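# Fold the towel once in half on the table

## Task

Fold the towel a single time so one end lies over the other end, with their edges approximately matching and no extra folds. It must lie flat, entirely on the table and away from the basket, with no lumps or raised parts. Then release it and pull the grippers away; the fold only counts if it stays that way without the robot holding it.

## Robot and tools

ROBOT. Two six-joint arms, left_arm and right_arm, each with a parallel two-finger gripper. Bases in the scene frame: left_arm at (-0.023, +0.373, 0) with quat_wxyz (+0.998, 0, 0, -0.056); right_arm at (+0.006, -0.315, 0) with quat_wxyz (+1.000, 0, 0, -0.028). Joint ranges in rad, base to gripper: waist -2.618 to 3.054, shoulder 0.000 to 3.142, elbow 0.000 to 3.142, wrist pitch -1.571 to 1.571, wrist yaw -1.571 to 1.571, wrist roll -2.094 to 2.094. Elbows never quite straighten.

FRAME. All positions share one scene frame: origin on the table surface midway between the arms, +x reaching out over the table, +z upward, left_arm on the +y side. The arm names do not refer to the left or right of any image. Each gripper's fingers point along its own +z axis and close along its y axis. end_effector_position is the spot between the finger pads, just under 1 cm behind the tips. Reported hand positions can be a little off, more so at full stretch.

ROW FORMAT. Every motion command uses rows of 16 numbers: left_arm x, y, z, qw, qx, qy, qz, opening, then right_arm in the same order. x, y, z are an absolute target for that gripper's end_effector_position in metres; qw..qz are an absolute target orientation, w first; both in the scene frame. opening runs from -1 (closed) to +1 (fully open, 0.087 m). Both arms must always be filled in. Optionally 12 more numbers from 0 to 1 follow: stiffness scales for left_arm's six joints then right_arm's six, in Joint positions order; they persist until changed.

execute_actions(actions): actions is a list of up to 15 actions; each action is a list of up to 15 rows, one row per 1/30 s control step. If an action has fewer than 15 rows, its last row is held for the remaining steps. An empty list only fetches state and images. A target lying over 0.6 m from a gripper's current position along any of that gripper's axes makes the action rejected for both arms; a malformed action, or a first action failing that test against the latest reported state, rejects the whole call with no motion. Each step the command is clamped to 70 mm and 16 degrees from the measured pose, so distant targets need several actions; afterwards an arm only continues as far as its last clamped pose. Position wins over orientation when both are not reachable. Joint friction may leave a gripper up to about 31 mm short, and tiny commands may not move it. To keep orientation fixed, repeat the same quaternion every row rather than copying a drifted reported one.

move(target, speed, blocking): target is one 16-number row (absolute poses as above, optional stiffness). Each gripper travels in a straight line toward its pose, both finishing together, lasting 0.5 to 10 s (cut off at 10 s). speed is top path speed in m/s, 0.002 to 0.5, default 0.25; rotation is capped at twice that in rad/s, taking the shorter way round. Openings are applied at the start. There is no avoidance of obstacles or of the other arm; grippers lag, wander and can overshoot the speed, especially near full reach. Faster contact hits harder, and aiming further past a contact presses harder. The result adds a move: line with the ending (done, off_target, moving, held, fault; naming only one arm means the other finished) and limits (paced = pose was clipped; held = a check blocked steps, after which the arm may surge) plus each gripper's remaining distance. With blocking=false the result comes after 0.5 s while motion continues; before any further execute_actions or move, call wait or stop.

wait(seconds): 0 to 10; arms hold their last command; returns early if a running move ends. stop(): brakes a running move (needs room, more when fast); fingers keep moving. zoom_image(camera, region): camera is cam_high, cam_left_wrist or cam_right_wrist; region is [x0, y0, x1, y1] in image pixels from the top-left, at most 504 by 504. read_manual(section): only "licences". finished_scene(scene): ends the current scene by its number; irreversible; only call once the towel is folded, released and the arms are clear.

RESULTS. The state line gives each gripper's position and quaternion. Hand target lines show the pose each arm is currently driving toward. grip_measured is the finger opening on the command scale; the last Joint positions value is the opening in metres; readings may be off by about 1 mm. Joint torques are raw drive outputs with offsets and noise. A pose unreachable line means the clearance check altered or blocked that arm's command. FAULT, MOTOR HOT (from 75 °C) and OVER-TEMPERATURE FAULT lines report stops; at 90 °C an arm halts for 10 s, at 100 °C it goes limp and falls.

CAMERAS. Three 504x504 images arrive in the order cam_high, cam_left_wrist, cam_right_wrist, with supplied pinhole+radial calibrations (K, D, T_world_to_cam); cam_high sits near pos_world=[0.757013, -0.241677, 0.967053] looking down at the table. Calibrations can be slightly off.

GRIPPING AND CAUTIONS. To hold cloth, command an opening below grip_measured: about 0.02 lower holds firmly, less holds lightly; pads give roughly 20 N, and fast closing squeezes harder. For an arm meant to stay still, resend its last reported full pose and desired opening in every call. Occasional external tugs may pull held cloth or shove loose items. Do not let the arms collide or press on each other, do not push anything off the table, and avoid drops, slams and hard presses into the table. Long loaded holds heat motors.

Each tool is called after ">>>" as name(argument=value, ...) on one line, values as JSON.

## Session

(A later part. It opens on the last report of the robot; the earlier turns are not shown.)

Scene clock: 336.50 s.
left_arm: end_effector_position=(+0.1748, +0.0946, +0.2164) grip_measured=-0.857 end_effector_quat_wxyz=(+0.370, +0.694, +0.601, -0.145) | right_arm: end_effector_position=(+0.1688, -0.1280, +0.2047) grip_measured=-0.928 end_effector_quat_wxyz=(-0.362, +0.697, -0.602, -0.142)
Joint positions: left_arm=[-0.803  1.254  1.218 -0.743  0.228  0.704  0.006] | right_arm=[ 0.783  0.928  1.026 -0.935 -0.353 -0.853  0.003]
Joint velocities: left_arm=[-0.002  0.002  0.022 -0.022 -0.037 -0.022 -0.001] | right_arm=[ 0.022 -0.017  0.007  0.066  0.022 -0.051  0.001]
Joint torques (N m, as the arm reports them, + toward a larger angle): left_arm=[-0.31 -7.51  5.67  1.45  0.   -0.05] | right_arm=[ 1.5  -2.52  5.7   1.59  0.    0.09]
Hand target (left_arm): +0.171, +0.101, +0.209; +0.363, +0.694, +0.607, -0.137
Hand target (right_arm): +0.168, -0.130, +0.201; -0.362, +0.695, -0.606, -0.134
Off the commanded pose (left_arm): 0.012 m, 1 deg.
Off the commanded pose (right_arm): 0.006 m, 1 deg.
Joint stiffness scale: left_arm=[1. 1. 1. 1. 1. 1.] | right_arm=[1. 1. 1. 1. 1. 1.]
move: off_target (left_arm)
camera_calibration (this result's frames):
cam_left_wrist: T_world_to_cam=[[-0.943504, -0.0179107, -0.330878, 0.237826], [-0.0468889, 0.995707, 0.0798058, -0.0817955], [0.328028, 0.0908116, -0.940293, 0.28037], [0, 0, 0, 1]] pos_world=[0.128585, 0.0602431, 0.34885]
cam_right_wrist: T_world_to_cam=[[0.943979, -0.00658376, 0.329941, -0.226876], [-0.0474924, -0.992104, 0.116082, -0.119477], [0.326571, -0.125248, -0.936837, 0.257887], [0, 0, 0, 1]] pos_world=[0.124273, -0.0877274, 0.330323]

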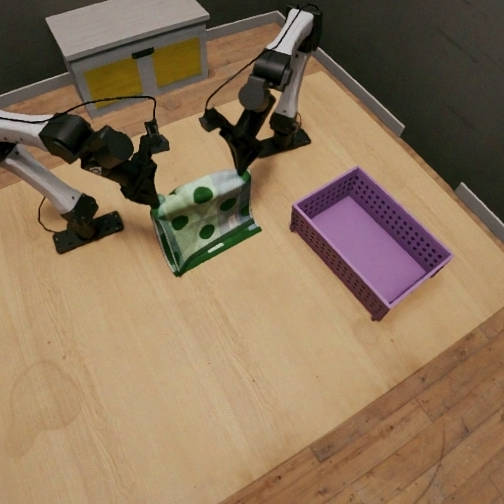

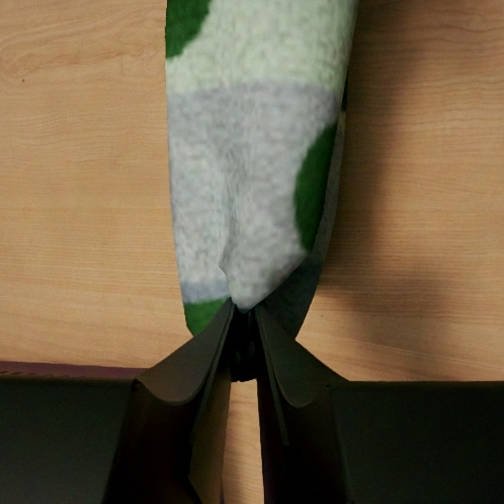

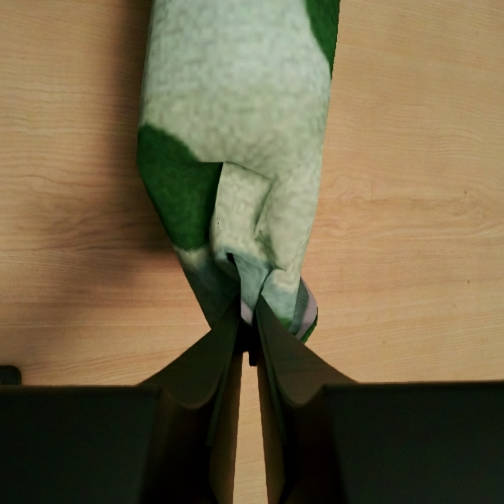

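>>> move(target=[0.075,0.128,0.125,0.4256,0.7045,0.5649,-0.0616,-0.97,0.078,-0.112,0.115,0.4256,-0.7045,0.5649,0.0616,-0.97], speed=0.15)

>>> zoom_image(camera="cam_high", region=[110, 120, 290, 300])

Scene clock: 341.73 s.
left_arm: end_effector_position=(+0.0750, +0.1142, +0.1342) grip_measured=-0.857 end_effector_quat_wxyz=(+0.432, +0.700, +0.563, -0.079) | right_arm: end_effector_position=(+0.0747, -0.1078, +0.1236) grip_measured=-0.928 end_effector_quat_wxyz=(-0.431, +0.703, -0.561, -0.074)
Joint positions: left_arm=[-1.36   0.916  0.642 -0.427 -0.311  0.46   0.006] | right_arm=[ 1.732  0.673  0.551 -0.642  0.466 -0.32   0.003]
Joint velocities: left_arm=[-0.002  0.017 -0.007 -0.037 -0.051 -0.051  0.   ] | right_arm=[ 0.002 -0.012 -0.017  0.022  0.095 -0.007 -0.   ]
Joint torques (N m, as the arm reports them, + toward a larger angle): left_arm=[-0.42 -3.84  5.95  1.42 -0.26 -0.04] | right_arm=[1.5  1.52 6.45 1.49 0.38 0.06]
Hand target (left_arm): +0.075, +0.125, +0.124; +0.423, +0.704, +0.567, -0.065
Hand target (right_arm): +0.077, -0.112, +0.115; -0.424, +0.707, -0.564, -0.056
Off the commanded pose (left_arm): 0.017 m, 2 deg.
Off the commanded pose (right_arm): 0.010 m, 2 deg.
Joint stiffness scale: left_arm=[1. 1. 1. 1. 1. 1.] | right_arm=[1. 1. 1. 1. 1. 1.]
move: off_target (left_arm)
camera_calibration (this result's frames):
cam_left_wrist: T_world_to_cam=[[-0.860481, -0.031313, -0.50852, 0.13591], [-0.0680984, 0.996222, 0.0538872, -0.0944462], [0.504911, 0.0809983, -0.859362, 0.211095], [0, 0, 0, 1]] pos_world=[0.0039323, 0.0812468, 0.25561]
cam_right_wrist: T_world_to_cam=[[0.855451, -0.019604, 0.517513, -0.12912], [-0.0728858, -0.993895, 0.0828305, -0.0887004], [0.51273, -0.108577, -0.851657, 0.192459], [0, 0, 0, 1]] pos_world=[0.00531167, -0.0697936, 0.238077]

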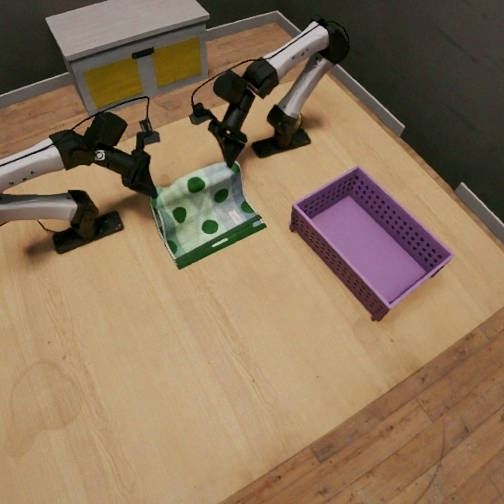

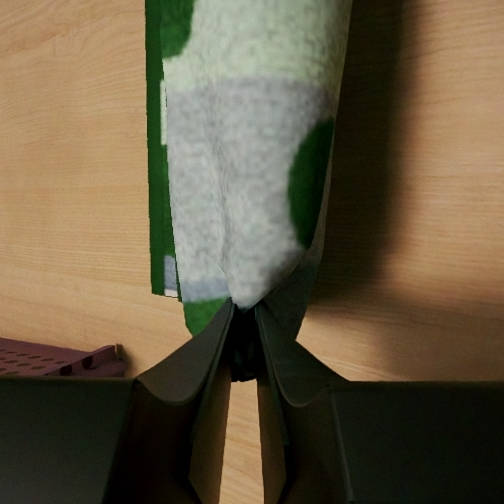

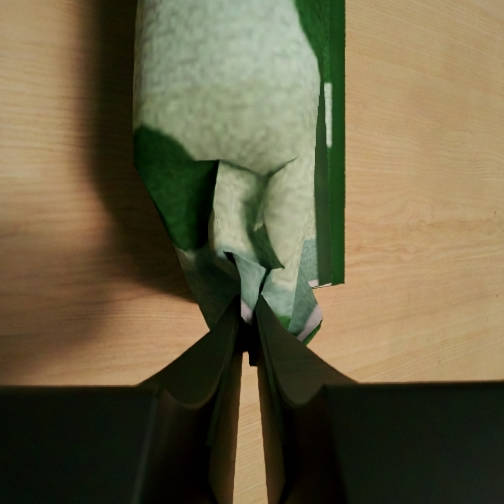

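Region (110, 120, 290, 300) of cam_high's 504x504 image, scaled by 2.800, with more detail than that image has.

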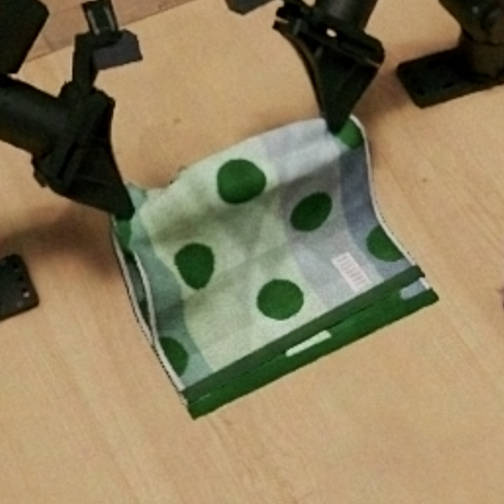

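>>> move(target=[0.005,0.14,0.045,0.4256,0.7045,0.5649,-0.0616,-0.97,0.008,-0.108,0.035,0.4256,-0.7045,0.5649,0.0616,-0.97], speed=0.12)

>>> zoom_image(camera="cam_high", region=[110, 120, 290, 300])

Scene clock: 346.17 s.
left_arm: end_effector_position=(-0.0010, +0.1226, +0.0617) grip_measured=-0.857 end_effector_quat_wxyz=(+0.438, +0.689, +0.570, -0.095) | right_arm: end_effector_position=(+0.0048, -0.1008, +0.0450) grip_measured=-0.928 end_effector_quat_wxyz=(-0.430, +0.697, -0.569, -0.079)
Joint positions: left_arm=[-1.811  1.009  0.409 -0.235 -0.632  0.087  0.006] | right_arm=[ 2.207  0.992  0.377 -0.419  0.768  0.159  0.003]
Joint velocities: left_arm=[-0.012 -0.002  0.007  0.037  0.037  0.022 -0.   ] | right_arm=[-0.012 -0.002 -0.027 -0.037 -0.051  0.007  0.001]
Joint torques (N m, as the arm reports them, + toward a larger angle): left_arm=[-0.51 -0.34  5.1   1.17 -0.36 -0.14] | right_arm=[ 1.52 -0.34  5.24  1.05  0.37  0.15]
Hand target (left_arm): +0.004, +0.137, +0.044; +0.422, +0.705, +0.567, -0.063
Hand target (right_arm): +0.010, -0.110, +0.036; -0.426, +0.704, -0.565, -0.059
Off the commanded pose (left_arm): 0.025 m, 4 deg.
Off the commanded pose (right_arm): 0.013 m, 2 deg.
Joint stiffness scale: left_arm=[1. 1. 1. 1. 1. 1.] | right_arm=[1. 1. 1. 1. 1. 1.]
move: off_target (left_arm, right_arm)
camera_calibration (this result's frames):
cam_left_wrist: T_world_to_cam=[[-0.872008, -0.0550127, -0.48639, 0.0354762], [-0.0753595, 0.996906, 0.0223514, -0.102211], [0.483656, 0.0561448, -0.873456, 0.190327], [0, 0, 0, 1]] pos_world=[-0.0688196, 0.0931604, 0.185782]
cam_right_wrist: T_world_to_cam=[[0.863509, -0.0360372, 0.503044, -0.0295569], [-0.0851592, -0.99354, 0.0750059, -0.0798641], [0.497092, -0.107607, -0.861, 0.162744], [0, 0, 0, 1]] pos_world=[-0.0621771, -0.0629009, 0.160981]

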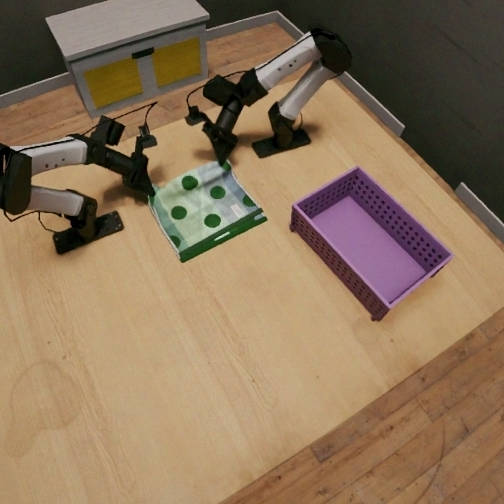

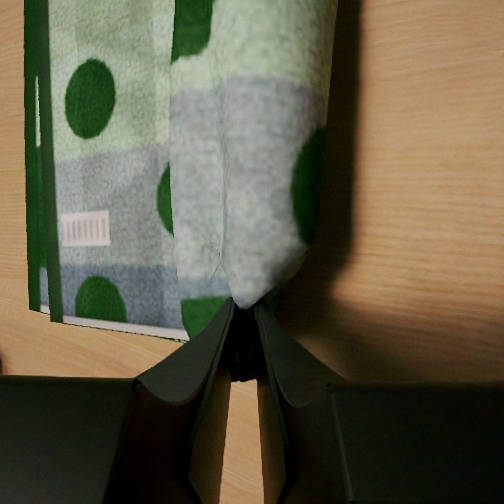

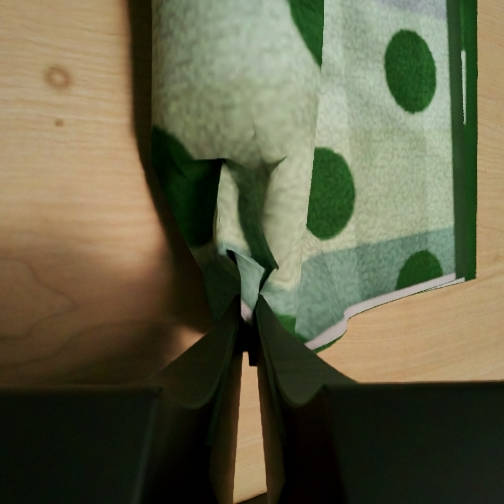

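Region (110, 120, 290, 300) of cam_high's 504x504 image, scaled by 2.800, with more detail than that image has.

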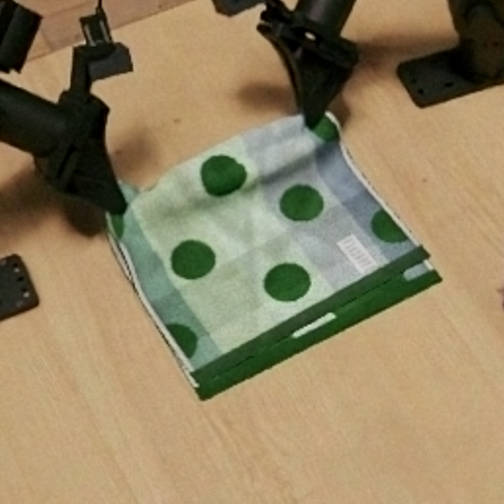

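>>> execute_actions(actions=[[[0.0,0.13,0.045,0.4256,0.7045,0.5649,-0.0616,-0.8,0.005,-0.104,0.04,0.4256,-0.7045,0.5649,0.0616,-0.8],[0.0,0.13,0.045,0.4256,0.7045,0.5649,-0.0616,-0.7,0.005,-0.104,0.04,0.4256,-0.7045,0.5649,0.0616,-0.7],[0.0,0.13,0.045,0.4256,0.7045,0.5649,-0.0616,-0.6,0.005,-0.104,0.04,0.4256,-0.7045,0.5649,0.0616,-0.6],[0.0,0.13,0.045,0.4256,0.7045,0.5649,-0.0616,-0.5,0.005,-0.104,0.04,0.4256,-0.7045,0.5649,0.0616,-0.5],[0.0,0.13,0.045,0.4256,0.7045,0.5649,-0.0616,-0.4,0.005,-0.104,0.04,0.4256,-0.7045,0.5649,0.0616,-0.4],[0.0,0.13,0.045,0.4256,0.7045,0.5649,-0.0616,-0.3,0.005,-0.104,0.04,0.4256,-0.7045,0.5649,0.0616,-0.3],[0.0,0.13,0.045,0.4256,0.7045,0.5649,-0.0616,-0.2,0.005,-0.104,0.04,0.4256,-0.7045,0.5649,0.0616,-0.2],[0.0,0.13,0.045,0.4256,0.7045,0.5649,-0.0616,-0.1,0.005,-0.104,0.04,0.4256,-0.7045,0.5649,0.0616,-0.1],[0.0,0.13,0.045,0.4256,0.7045,0.5649,-0.0616,0,0.005,-0.104,0.04,0.4256,-0.7045,0.5649,0.0616,0],[0.0,0.13,0.045,0.4256,0.7045,0.5649,-0.0616,0.1,0.005,-0.104,0.04,0.4256,-0.7045,0.5649,0.0616,0.1],[0.0,0.13,0.045,0.4256,0.7045,0.5649,-0.0616,0.2,0.005,-0.104,0.04,0.4256,-0.7045,0.5649,0.0616,0.2]]])

>>> move(target=[-0.05,0.155,0.09,0.4256,0.7045,0.5649,-0.0616,0.2,-0.045,-0.13,0.08,0.4256,-0.7045,0.5649,0.0616,0.2], speed=0.12)

>>> zoom_image(camera="cam_high", region=[110, 120, 290, 300])

Scene clock: 356.23 s.
left_arm: end_effector_position=(-0.0008, +0.1239, +0.0531) grip_measured=+0.200 end_effector_quat_wxyz=(+0.433, +0.696, +0.568, -0.077) | right_arm: end_effector_position=(+0.0069, -0.1037, +0.0401) grip_measured=+0.199 end_effector_quat_wxyz=(-0.425, +0.702, -0.567, -0.064)
Joint positions: left_arm=[-1.822  1.062  0.409 -0.227 -0.649  0.079  0.052] | right_arm=[ 2.207  1.02   0.377 -0.427  0.769  0.163  0.052]
Joint velocities: left_arm=[ 0.002 -0.012 -0.012  0.007 -0.007  0.037  0.001] | right_arm=[-0.002 -0.002  0.002  0.051 -0.007 -0.037  0.001]
Joint torques (N m, as the arm reports them, + toward a larger angle): left_arm=[-0.61 -0.86  6.69  1.27 -0.3  -0.09] | right_arm=[ 1.64 -0.62  7.89  1.05  0.36  0.13]
Hand target (left_arm): -0.000, +0.130, +0.045; +0.425, +0.705, +0.565, -0.062
Hand target (right_arm): +0.005, -0.104, +0.040; -0.425, +0.704, -0.565, -0.062
Off the commanded pose (left_arm): 0.010 m, 2 deg.
Off the commanded pose (right_arm): 0.002 m, 0 deg.
Joint stiffness scale: left_arm=[1. 1. 1. 1. 1. 1.] | right_arm=[1. 1. 1. 1. 1. 1.]
camera_calibration (this result's frames):
cam_left_wrist: T_world_to_cam=[[-0.860808, -0.042939, -0.507116, 0.0311074], [-0.081353, 0.995231, 0.0538241, -0.104733], [0.502386, 0.0875876, -0.860196, 0.178072], [0, 0, 0, 1]] pos_world=[-0.071204, 0.0899723, 0.174589]
cam_right_wrist: T_world_to_cam=[[0.853976, -0.0242502, 0.519746, -0.0283785], [-0.0896634, -0.990828, 0.101093, -0.0829832], [0.512528, -0.132933, -0.848318, 0.153994], [0, 0, 0, 1]] pos_world=[-0.0621324, -0.0624393, 0.153775]

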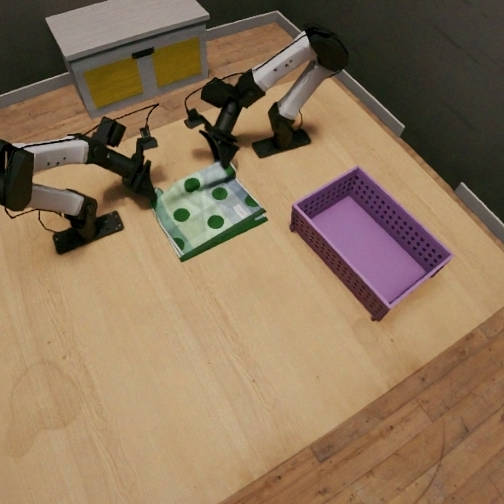

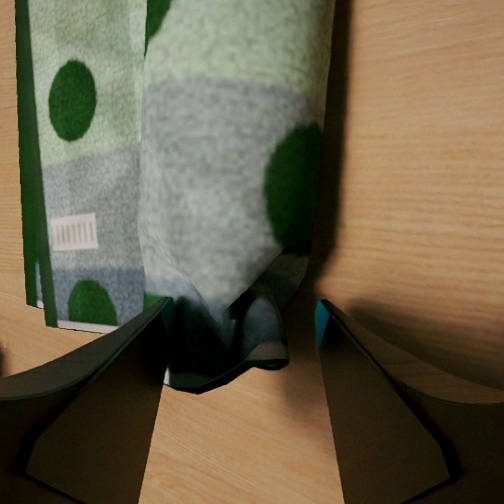

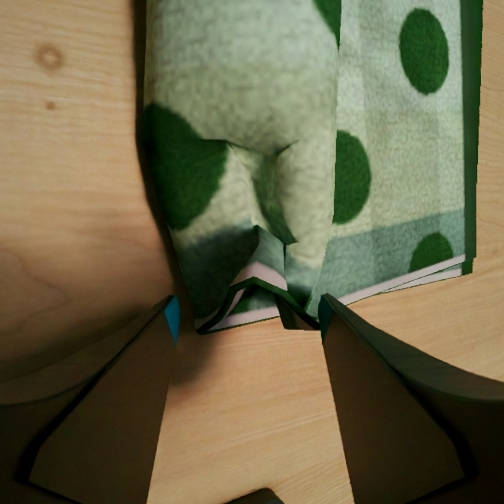

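Scene clock: 357.60 s.
left_arm: end_effector_position=(-0.0470, +0.1581, +0.0856) grip_measured=+0.200 end_effector_quat_wxyz=(+0.421, +0.703, +0.570, -0.064) | right_arm: end_effector_position=(-0.0396, -0.1328, +0.0733) grip_measured=+0.200 end_effector_quat_wxyz=(-0.420, +0.707, -0.566, -0.053)
Joint positions: left_arm=[-2.151  1.073  0.61  -0.716 -0.81  -0.314  0.052] | right_arm=[ 2.546  1.155  0.622 -0.918  0.868  0.644  0.052]
Joint velocities: left_arm=[ 0.002 -0.007  0.002  0.037  0.022 -0.051  0.001] | right_arm=[-0.002 -0.017  0.007 -0.022 -0.037  0.051 -0.001]
Joint torques (N m, as the arm reports them, + toward a larger angle): left_arm=[-0.61 -0.77  9.44  0.86 -0.47 -0.11] | right_arm=[ 1.76 -1.4   9.45  0.43  0.45  0.12]
Hand target (left_arm): -0.051, +0.156, +0.089; +0.422, +0.705, +0.567, -0.061
Hand target (right_arm): -0.045, -0.129, +0.080; -0.426, +0.704, -0.565, -0.060
Off the commanded pose (left_arm): 0.006 m, 1 deg.
Off the commanded pose (right_arm): 0.009 m, 1 deg.
Joint stiffness scale: left_arm=[1. 1. 1. 1. 1. 1.] | right_arm=[1. 1. 1. 1. 1. 1.]
move: done
camera_calibration (this result's frames):
cam_left_wrist: T_world_to_cam=[[-0.858246, -0.0270243, -0.512527, 0.00738611], [-0.0851194, 0.992278, 0.0902151, -0.147155], [0.506132, 0.121053, -0.853919, 0.220637], [0, 0, 0, 1]] pos_world=[-0.117858, 0.119509, 0.205468]
cam_right_wrist: T_world_to_cam=[[0.847662, -0.0134703, 0.530365, -0.00618999], [-0.0931981, -0.987913, 0.123864, -0.120716], [0.522286, -0.154424, -0.838672, 0.198881], [0, 0, 0, 1]] pos_world=[-0.109876, -0.0886279, 0.185031]

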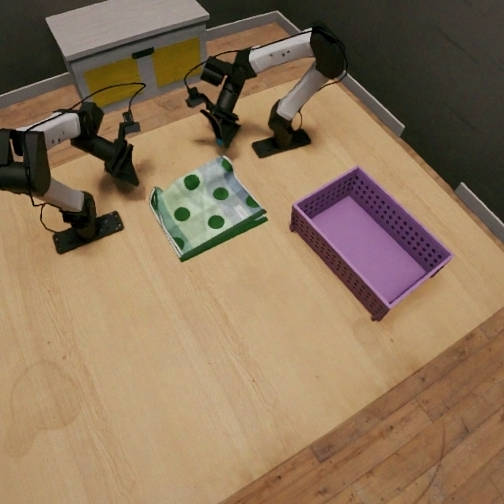

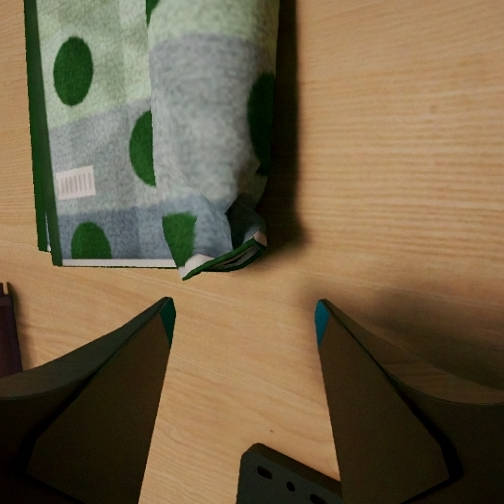

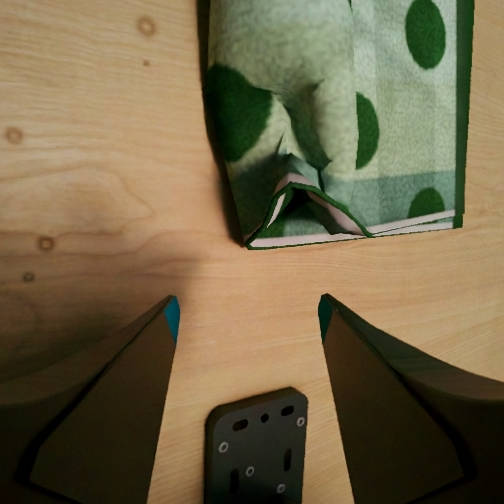

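Region (110, 120, 290, 300) of cam_high's 504x504 image, scaled by 2.800, with more detail than that image has.

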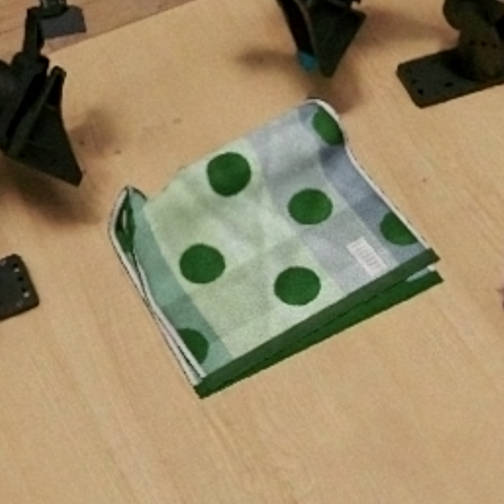

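>>> move(target=[0.035,0.11,0.105,0.2534,0.6602,0.6602,-0.2534,-1,0.035,-0.085,0.095,0.2534,-0.6602,0.6602,0.2534,-1], speed=0.25)

Scene clock: 381.17 s.
left_arm: end_effector_position=(+0.0346, +0.1141, +0.1044) grip_measured=-1.000 end_effector_quat_wxyz=(+0.264, +0.662, +0.655, -0.252) | right_arm: end_effector_position=(+0.0311, -0.0960, +0.0818) grip_measured=-1.000 end_effector_quat_wxyz=(-0.239, +0.662, -0.666, -0.247)
Joint positions: left_arm=[-1.149  1.004  0.687 -0.528  0.199  0.246  0.   ] | right_arm=[ 1.429  0.827  0.555 -0.608 -0.136 -0.142  0.   ]
Joint velocities: left_arm=[ 0.002  0.007 -0.017  0.007 -0.037 -0.007  0.   ] | right_arm=[ 0.002  0.002 -0.007 -0.022 -0.037 -0.037  0.   ]
Joint torques (N m, as the arm reports them, + toward a larger angle): left_arm=[ 1.27 -0.87 10.02  1.4   0.27  0.03] | right_arm=[-0.43  0.39 11.34  1.63 -0.1  -0.08]
Hand target (left_arm): +0.038, +0.110, +0.108; +0.262, +0.661, +0.656, -0.253
Hand target (right_arm): +0.034, -0.085, +0.095; -0.253, +0.660, -0.658, -0.260
Off the commanded pose (left_arm): 0.004 m, 1 deg.
Off the commanded pose (right_arm): 0.018 m, 2 deg.
Joint stiffness scale: left_arm=[1. 1. 1. 1. 1. 1.] | right_arm=[1. 1. 1. 1. 1. 1.]
move: off_target (right_arm)
camera_calibration (this result's frames):
cam_left_wrist: T_world_to_cam=[[-0.999775, -0.0185118, -0.0103686, 0.0373936], [-0.0194648, 0.994701, 0.10095, -0.101915], [0.0084449, 0.101129, -0.994837, 0.234892], [0, 0, 0, 1]] pos_world=[0.0334178, 0.0783129, 0.244356]
cam_right_wrist: T_world_to_cam=[[0.999636, -0.02064, -0.017367, -0.0308121], [-0.0174783, -0.986006, 0.165792, -0.0843888], [-0.0205459, -0.165428, -0.986008, 0.202725], [0, 0, 0, 1]] pos_world=[0.0334911, -0.0503074, 0.213344]

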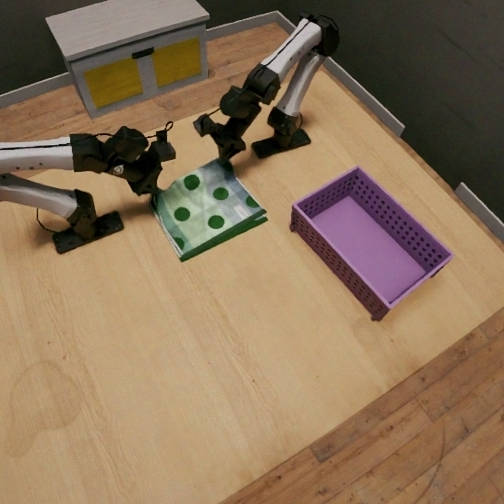

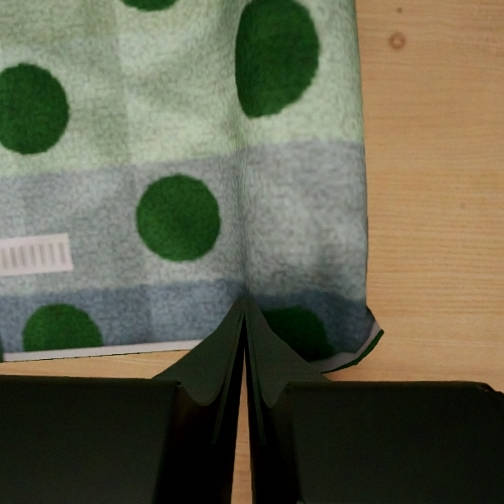

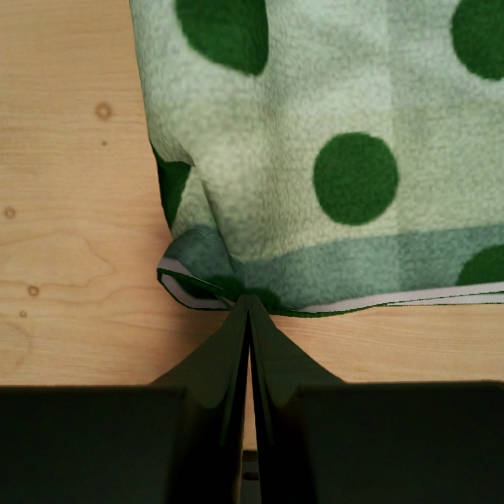

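>>> move(target=[0.012,0.112,0.052,0.2534,0.6602,0.6602,-0.2534,-1,0.018,-0.088,0.042,0.2534,-0.6602,0.6602,0.2534,-1], speed=0.12)

>>> move(target=[-0.028,0.12,0.012,0.2534,0.6602,0.6602,-0.2534,-1,-0.025,-0.094,0.004,0.2534,-0.6602,0.6602,0.2534,-1], speed=0.07)

>>> zoom_image(camera="cam_high", region=[110, 120, 290, 300])

Scene clock: 384.80 s.
left_arm: end_effector_position=(+0.0153, +0.1045, +0.0667) grip_measured=-1.000 end_effector_quat_wxyz=(+0.268, +0.655, +0.655, -0.265) | right_arm: end_effector_position=(+0.0198, -0.0871, +0.0511) grip_measured=-1.000 end_effector_quat_wxyz=(-0.260, +0.659, -0.656, -0.259)
Joint positions: left_arm=[-1.252  1.034  0.531 -0.305  0.14   0.151  0.   ] | right_arm=[ 1.525  0.827  0.405 -0.4   -0.069 -0.078  0.   ]
Joint velocities: left_arm=[-0.007  0.007 -0.027 -0.037 -0.007  0.066  0.   ] | right_arm=[-0.012 -0.002 -0.032 -0.007 -0.037  0.037  0.   ]
Joint torques (N m, as the arm reports them, + toward a larger angle): left_arm=[-0.59 -1.11  5.92  1.52  0.05 -0.09] | right_arm=[1.65 0.63 6.23 1.73 0.08 0.08]
Hand target (left_arm): +0.012, +0.111, +0.052; +0.253, +0.660, +0.660, -0.254
Hand target (right_arm): +0.018, -0.089, +0.042; -0.254, +0.660, -0.660, -0.253
Off the commanded pose (left_arm): 0.017 m, 2 deg.
Off the commanded pose (right_arm): 0.009 m, 1 deg.
Joint stiffness scale: left_arm=[1. 1. 1. 1. 1. 1.] | right_arm=[1. 1. 1. 1. 1. 1.]
move: off_target (left_arm)
camera_calibration (this result's frames):
cam_left_wrist: T_world_to_cam=[[-0.999702, -0.0239935, 0.00452843, 0.0170452], [-0.0235835, 0.996866, 0.0755066, -0.0873806], [-0.00632591, 0.0753773, -0.997135, 0.201537], [0, 0, 0, 1]] pos_world=[0.0162543, 0.0723244, 0.20748]
cam_right_wrist: T_world_to_cam=[[0.999871, -0.0158317, -0.00270489, -0.0202119], [-0.0154059, -0.992994, 0.117157, -0.0688832], [-0.00454074, -0.1171, -0.99311, 0.177939], [0, 0, 0, 1]] pos_world=[0.0199561, -0.0478839, 0.184729]

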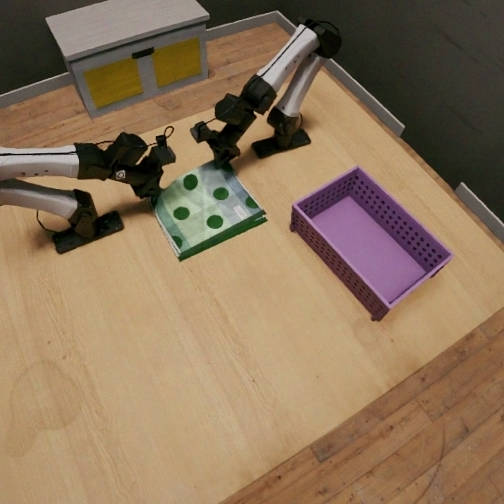

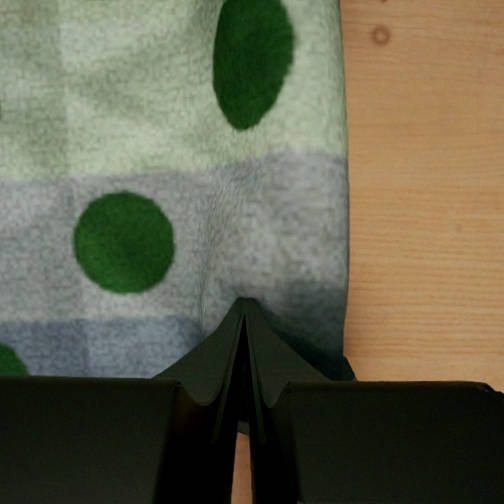

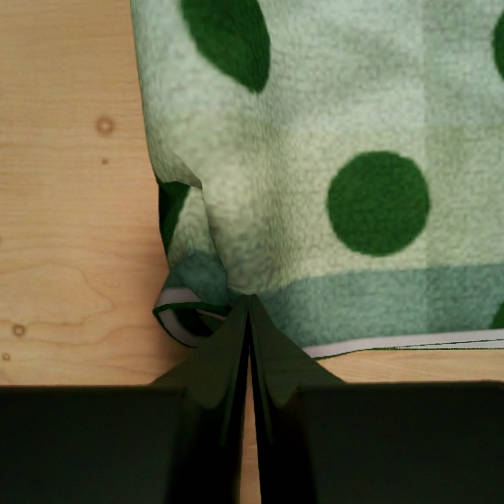

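Scene clock: 386.30 s.
left_arm: end_effector_position=(-0.0270, +0.1079, +0.0284) grip_measured=-1.000 end_effector_quat_wxyz=(+0.267, +0.653, +0.655, -0.270) | right_arm: end_effector_position=(-0.0241, -0.0897, +0.0142) grip_measured=-1.000 end_effector_quat_wxyz=(-0.258, +0.660, -0.656, -0.261)
Joint positions: left_arm=[-1.481  1.065  0.376 -0.102 -0.012 -0.021  0.   ] | right_arm=[ 1.836  0.898  0.274 -0.206  0.138  0.151  0.   ]
Joint velocities: left_arm=[-0.022  0.007 -0.007 -0.007  0.022  0.037  0.   ] | right_arm=[-0.012 -0.012  0.002 -0.051  0.022  0.022  0.   ]
Joint torques (N m, as the arm reports them, + toward a larger angle): left_arm=[-0.69 -0.87  5.04  1.53 -0.03 -0.11] | right_arm=[1.61 0.27 5.58 1.66 0.14 0.13]
Hand target (left_arm): -0.029, +0.119, +0.012; +0.252, +0.660, +0.661, -0.254
Hand target (right_arm): -0.024, -0.095, +0.005; -0.254, +0.661, -0.660, -0.252
Off the commanded pose (left_arm): 0.020 m, 3 deg.
Off the commanded pose (right_arm): 0.011 m, 1 deg.
Joint stiffness scale: left_arm=[1. 1. 1. 1. 1. 1.] | right_arm=[1. 1. 1. 1. 1. 1.]
move: off_target (left_arm, right_arm)
camera_calibration (this result's frames):
cam_left_wrist: T_world_to_cam=[[-0.999604, -0.0239901, 0.0147052, -0.0252782], [-0.0229257, 0.997373, 0.0687167, -0.0887328], [-0.0163151, 0.0683523, -0.997528, 0.163358], [0, 0, 0, 1]] pos_world=[-0.0246373, 0.0767273, 0.169424]
cam_right_wrist: T_world_to_cam=[[0.999887, -0.0134803, -0.00661112, 0.0238375], [-0.0126168, -0.993083, 0.116736, -0.0678276], [-0.00813902, -0.116639, -0.993141, 0.140731], [0, 0, 0, 1]] pos_world=[-0.0235451, -0.0506224, 0.147841]

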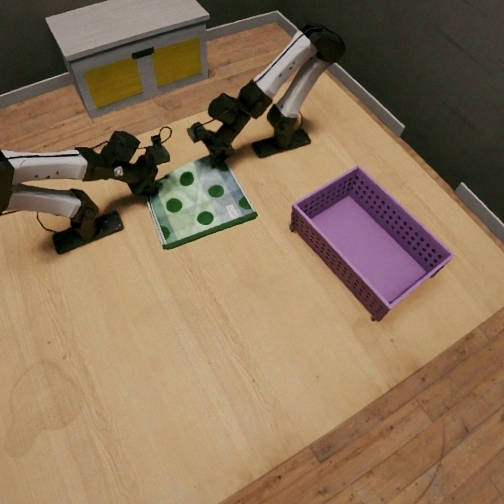

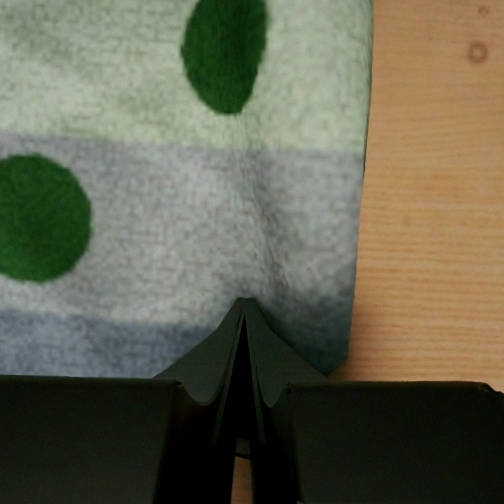

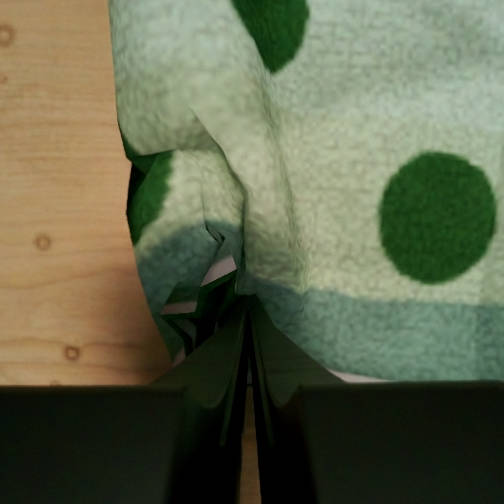

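Region (110, 120, 290, 300) of cam_high's 504x504 image, scaled by 2.800, with more detail than that image has.

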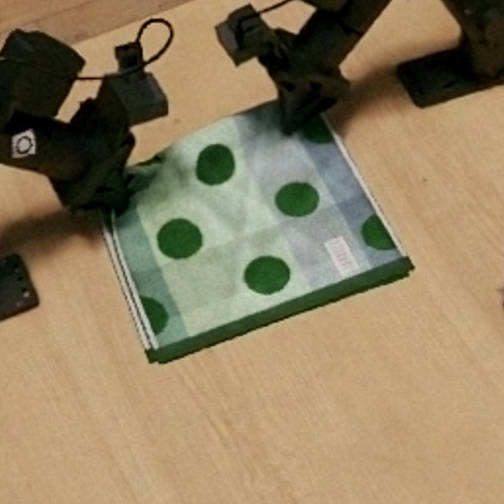

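>>> move(target=[-0.025,0.125,0.1,0.2534,0.6602,0.6602,-0.2534,-1,-0.03,-0.125,0.11,0.2534,-0.6602,0.6602,0.2534,-1], speed=0.2)

>>> zoom_image(camera="cam_high", region=[120, 130, 270, 280])

Scene clock: 389.70 s.
left_arm: end_effector_position=(-0.0264, +0.1281, +0.0906) grip_measured=-1.000 end_effector_quat_wxyz=(+0.246, +0.663, +0.663, -0.247) | right_arm: end_effector_position=(-0.0296, -0.1255, +0.0984) grip_measured=-1.000 end_effector_quat_wxyz=(-0.244, +0.667, -0.662, -0.240)
Joint positions: left_arm=[-1.481  0.929  0.616 -0.546 -0.013 -0.017  0.   ] | right_arm=[ 1.945  0.702  0.595 -0.79   0.205  0.239  0.   ]
Joint velocities: left_arm=[-0.002  0.007  0.012 -0.037 -0.051 -0.051  0.   ] | right_arm=[ 0.007 -0.027 -0.022  0.022  0.022 -0.051  0.   ]
Joint torques (N m, as the arm reports them, + toward a larger angle): left_arm=[ 0.72 -3.84  9.78  1.34  0.08  0.05] | right_arm=[ 1.62 -1.12 10.28  1.42  0.19  0.13]
Hand target (left_arm): -0.025, +0.127, +0.100; +0.253, +0.660, +0.660, -0.254
Hand target (right_arm): -0.031, -0.123, +0.110; -0.253, +0.660, -0.660, -0.253
Off the commanded pose (left_arm): 0.010 m, 1 deg.
Off the commanded pose (right_arm): 0.012 m, 2 deg.
Joint stiffness scale: left_arm=[1. 1. 1. 1. 1. 1.] | right_arm=[1. 1. 1. 1. 1. 1.]
move: off_target (right_arm)
camera_calibration (this result's frames):
cam_left_wrist: T_world_to_cam=[[-0.999705, -0.0225291, 0.00904324, -0.0247309], [-0.0210943, 0.990521, 0.135735, -0.118324], [-0.0120155, 0.135504, -0.990704, 0.214932], [0, 0, 0, 1]] pos_world=[-0.024637, 0.0875209, 0.229218]
cam_right_wrist: T_world_to_cam=[[0.999898, -0.0139869, 0.00298154, 0.0284131], [-0.0142892, -0.985629, 0.168322, -0.117419], [0.000584389, -0.168347, -0.985728, 0.213155], [0, 0, 0, 1]] pos_world=[-0.0302126, -0.0794505, 0.229792]

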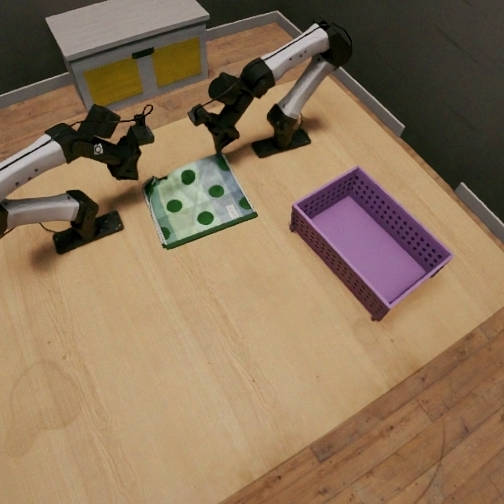

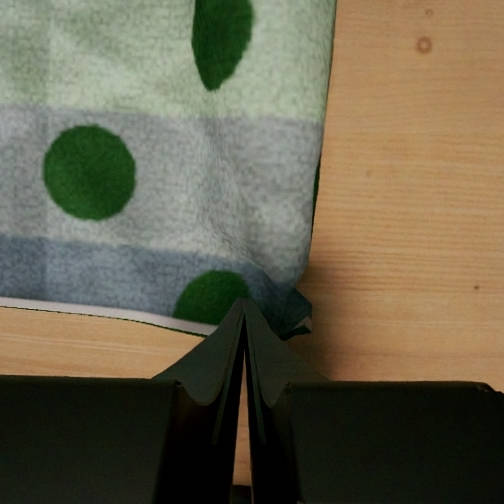

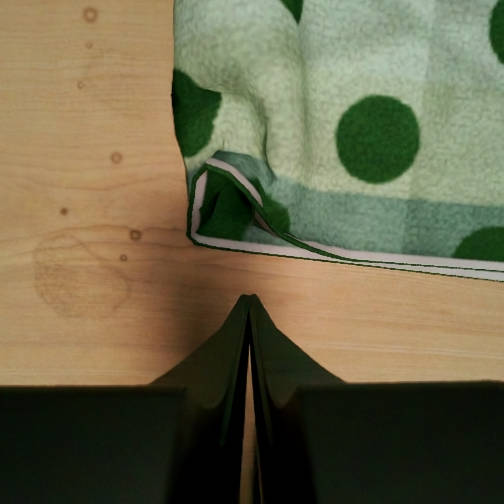

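Region (120, 130, 270, 280) of cam_high's 504x504 image, scaled by 3.360, with more detail than that image has.

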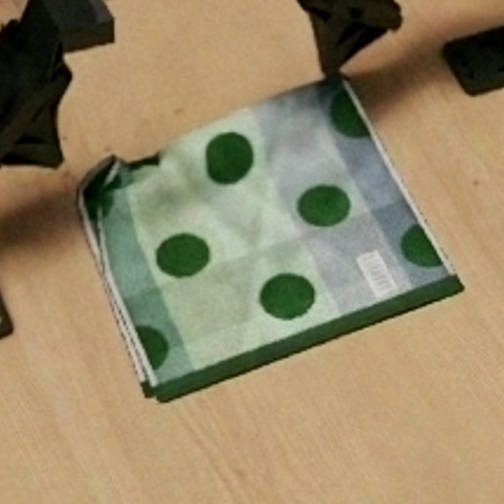

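>>> move(target=[0.085,0.045,0.05,0.2534,0.6602,0.6602,-0.2534,0.3,-0.046,-0.108,0.055,0.2534,-0.6602,0.6602,0.2534,-1], speed=0.2)

>>> move(target=[0.085,0.052,0.006,0.2534,0.6602,0.6602,-0.2534,0.3,-0.048,-0.092,0.018,0.2534,-0.6602,0.6602,0.2534,-1], speed=0.07)

Scene clock: 397.60 s.
left_arm: end_effector_position=(+0.0832, +0.0513, +0.0488) grip_measured=+0.300 end_effector_quat_wxyz=(+0.254, +0.661, +0.661, -0.249) | right_arm: end_effector_position=(-0.0451, -0.1079, +0.0623) grip_measured=-1.000 end_effector_quat_wxyz=(-0.254, +0.659, -0.658, -0.260)
Joint positions: left_arm=[-1.043  1.437  0.745 -0.194  0.266  0.322  0.057] | right_arm=[ 2.016  0.765  0.445 -0.543  0.252  0.295  0.   ]
Joint velocities: left_arm=[-0.007  0.012 -0.002  0.037  0.022 -0.081 -0.001] | right_arm=[-0.007 -0.022  0.007 -0.007  0.007  0.066  0.   ]
Joint torques (N m, as the arm reports them, + toward a larger angle): left_arm=[ 1.   -4.79  9.33  1.49  0.33  0.01] | right_arm=[1.57 0.88 6.3  1.58 0.24 0.1 ]
Hand target (left_arm): +0.088, +0.045, +0.051; +0.257, +0.661, +0.659, -0.251
Hand target (right_arm): -0.045, -0.109, +0.055; -0.254, +0.660, -0.660, -0.253
Off the commanded pose (left_arm): 0.007 m, 1 deg.
Off the commanded pose (right_arm): 0.007 m, 1 deg.
Joint stiffness scale: left_arm=[1. 1. 1. 1. 1. 1.] | right_arm=[1. 1. 1. 1. 1. 1.]
move: done
camera_calibration (this result's frames):
cam_left_wrist: T_world_to_cam=[[-0.999707, -0.0242058, 0.0008961, 0.0839424], [-0.0239191, 0.992349, 0.121127, -0.0333273], [-0.00382121, 0.12107, -0.992637, 0.185438], [0, 0, 0, 1]] pos_world=[0.0838292, 0.0126533, 0.188034]
cam_right_wrist: T_world_to_cam=[[0.999814, -0.0145826, -0.0126567, 0.0451386], [-0.0128839, -0.992043, 0.125236, -0.0921949], [-0.0143822, -0.12505, -0.992046, 0.184966], [0, 0, 0, 1]] pos_world=[-0.0436578, -0.0676731, 0.195612]

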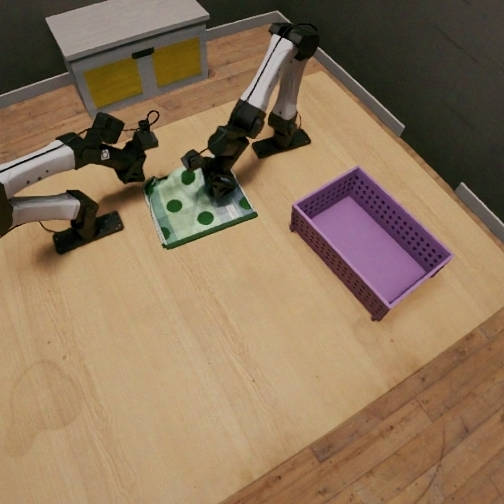

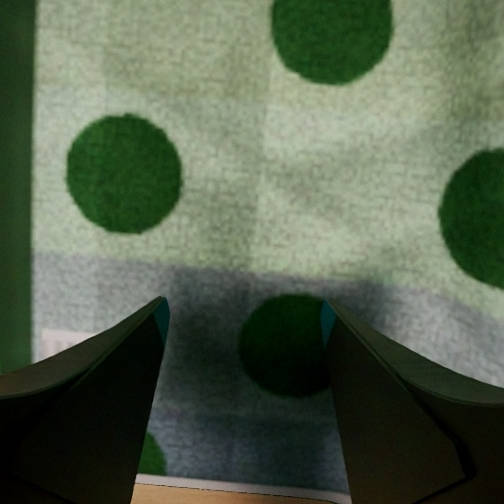

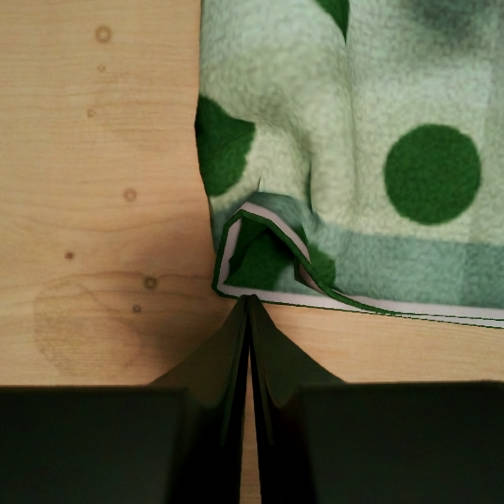

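Scene clock: 398.90 s.
left_arm: end_effector_position=(+0.0864, +0.0391, +0.0248) grip_measured=+0.300 end_effector_quat_wxyz=(+0.275, +0.659, +0.649, -0.262) | right_arm: end_effector_position=(-0.0515, -0.0921, +0.0257) grip_measured=-1.000 end_effector_quat_wxyz=(-0.254, +0.659, -0.658, -0.261)
Joint positions: left_arm=[-1.043  1.516  0.671  0.013  0.278  0.323  0.057] | right_arm=[ 2.016  0.92   0.338 -0.281  0.252  0.294  0.   ]
Joint velocities: left_arm=[-0.007  0.002  0.002 -0.051  0.007  0.081 -0.   ] | right_arm=[-0.007 -0.002 -0.007  0.007  0.022  0.022  0.   ]
Joint torques (N m, as the arm reports them, + toward a larger angle): left_arm=[ 1.28 -4.79  4.53  1.5   0.27  0.05] | right_arm=[-0.77 -0.16  6.05  1.68  0.07 -0.08]
Hand target (left_arm): +0.085, +0.052, +0.007; +0.253, +0.660, +0.660, -0.253
Hand target (right_arm): -0.047, -0.094, +0.019; -0.253, +0.660, -0.660, -0.254
Off the commanded pose (left_arm): 0.023 m, 3 deg.
Off the commanded pose (right_arm): 0.008 m, 1 deg.
Joint stiffness scale: left_arm=[1. 1. 1. 1. 1. 1.] | right_arm=[1. 1. 1. 1. 1. 1.]
move: off_target (left_arm)
camera_calibration (this result's frames):
cam_left_wrist: T_world_to_cam=[[-0.999789, -0.0164721, -0.0122337, 0.0869427], [-0.0172753, 0.997485, 0.068745, -0.0177628], [0.0110705, 0.0689419, -0.997559, 0.16395], [0, 0, 0, 1]] pos_world=[0.0848026, 0.00784721, 0.165834]
cam_right_wrist: T_world_to_cam=[[0.999824, -0.0137136, -0.0127827, 0.0514579], [-0.0120365, -0.992318, 0.123127, -0.0719017], [-0.014373, -0.122952, -0.992309, 0.150708], [0, 0, 0, 1]] pos_world=[-0.0501482, -0.0521139, 0.159059]

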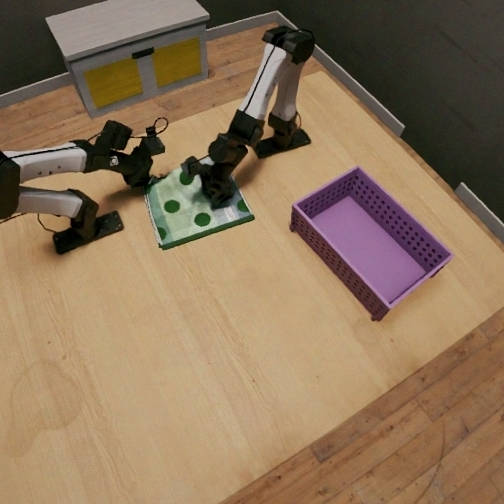

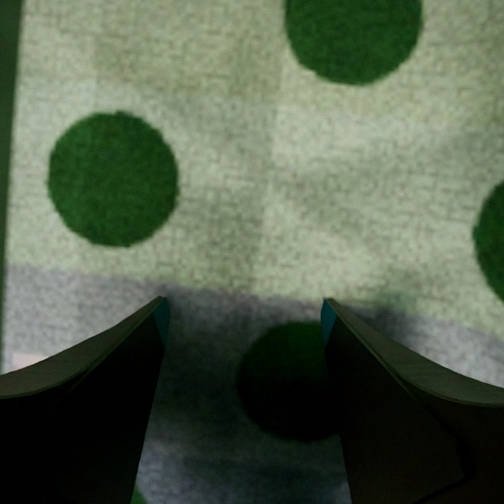

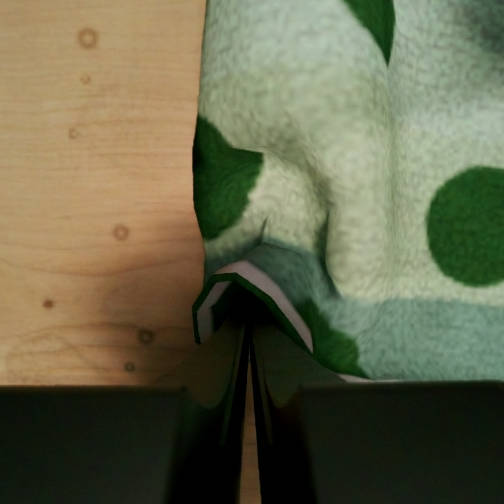

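Finger is inside the loop. Go a bit deeper and pull toward -x.

>>> move(target=[0.0864,0.045,0.012,0.27,0.659,0.652,-0.26,0.3,-0.095,-0.078,0.022,0.2534,-0.6602,0.6602,0.2534,-1], speed=0.05)

Scene clock: 401.43 s.
left_arm: end_effector_position=(+0.0894, +0.0324, +0.0298) grip_measured=+0.300 end_effector_quat_wxyz=(+0.290, +0.656, +0.643, -0.268) | right_arm: end_effector_position=(-0.0857, -0.0886, +0.0129) grip_measured=-1.000 end_effector_quat_wxyz=(-0.247, +0.669, -0.660, -0.236)
Joint positions: left_arm=[-1.043  1.516  0.671  0.048  0.278  0.323  0.057] | right_arm=[ 2.198  1.134  0.408 -0.237  0.366  0.444  0.   ]
Joint velocities: left_arm=[ 0.002 -0.007 -0.007  0.007  0.051  0.007  0.   ] | right_arm=[-0.002  0.007 -0.007 -0.007  0.051  0.066  0.   ]
Joint torques (N m, as the arm reports them, + toward a larger angle): left_arm=[ 0.87 -5.73  4.33  1.49  0.25  0.05] | right_arm=[ 1.64 -1.62  9.89  1.54  0.29  0.1 ]
Hand target (left_arm): +0.086, +0.045, +0.013; +0.270, +0.659, +0.652, -0.260
Hand target (right_arm): -0.094, -0.078, +0.022; -0.254, +0.660, -0.660, -0.253
Off the commanded pose (left_arm): 0.022 m, 3 deg.
Off the commanded pose (right_arm): 0.017 m, 2 deg.
Joint stiffness scale: left_arm=[1. 1. 1. 1. 1. 1.] | right_arm=[1. 1. 1. 1. 1. 1.]
move: off_target (left_arm, right_arm)
camera_calibration (this result's frames):
cam_left_wrist: T_world_to_cam=[[-0.999515, -0.017093, -0.0260348, 0.0902607], [-0.0180276, 0.999186, 0.0360965, -0.0103899], [0.0253966, 0.0365483, -0.999009, 0.169156], [0, 0, 0, 1]] pos_world=[0.0857336, 0.00574194, 0.171713]
cam_right_wrist: T_world_to_cam=[[0.99978, -0.0141978, 0.0154715, 0.0850518], [-0.0166232, -0.985301, 0.170016, -0.06763], [0.0128302, -0.170235, -0.98532, 0.136025], [0, 0, 0, 1]] pos_world=[-0.0879025, -0.0422721, 0.14421]

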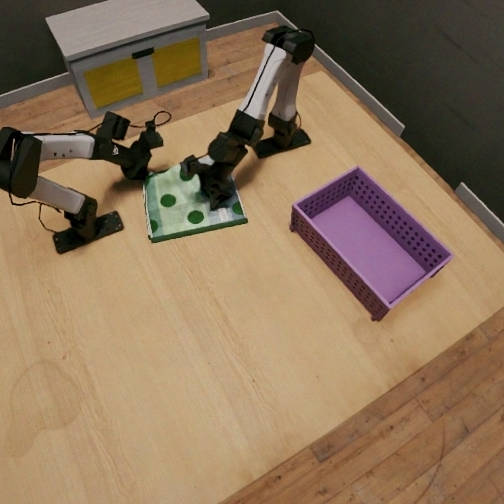

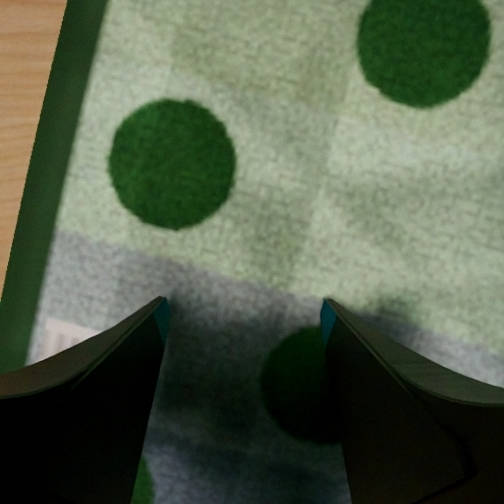

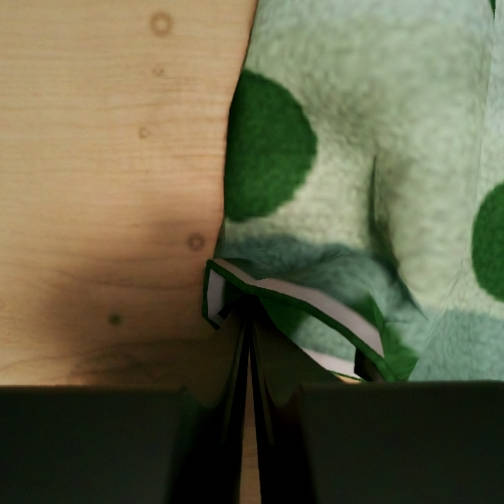

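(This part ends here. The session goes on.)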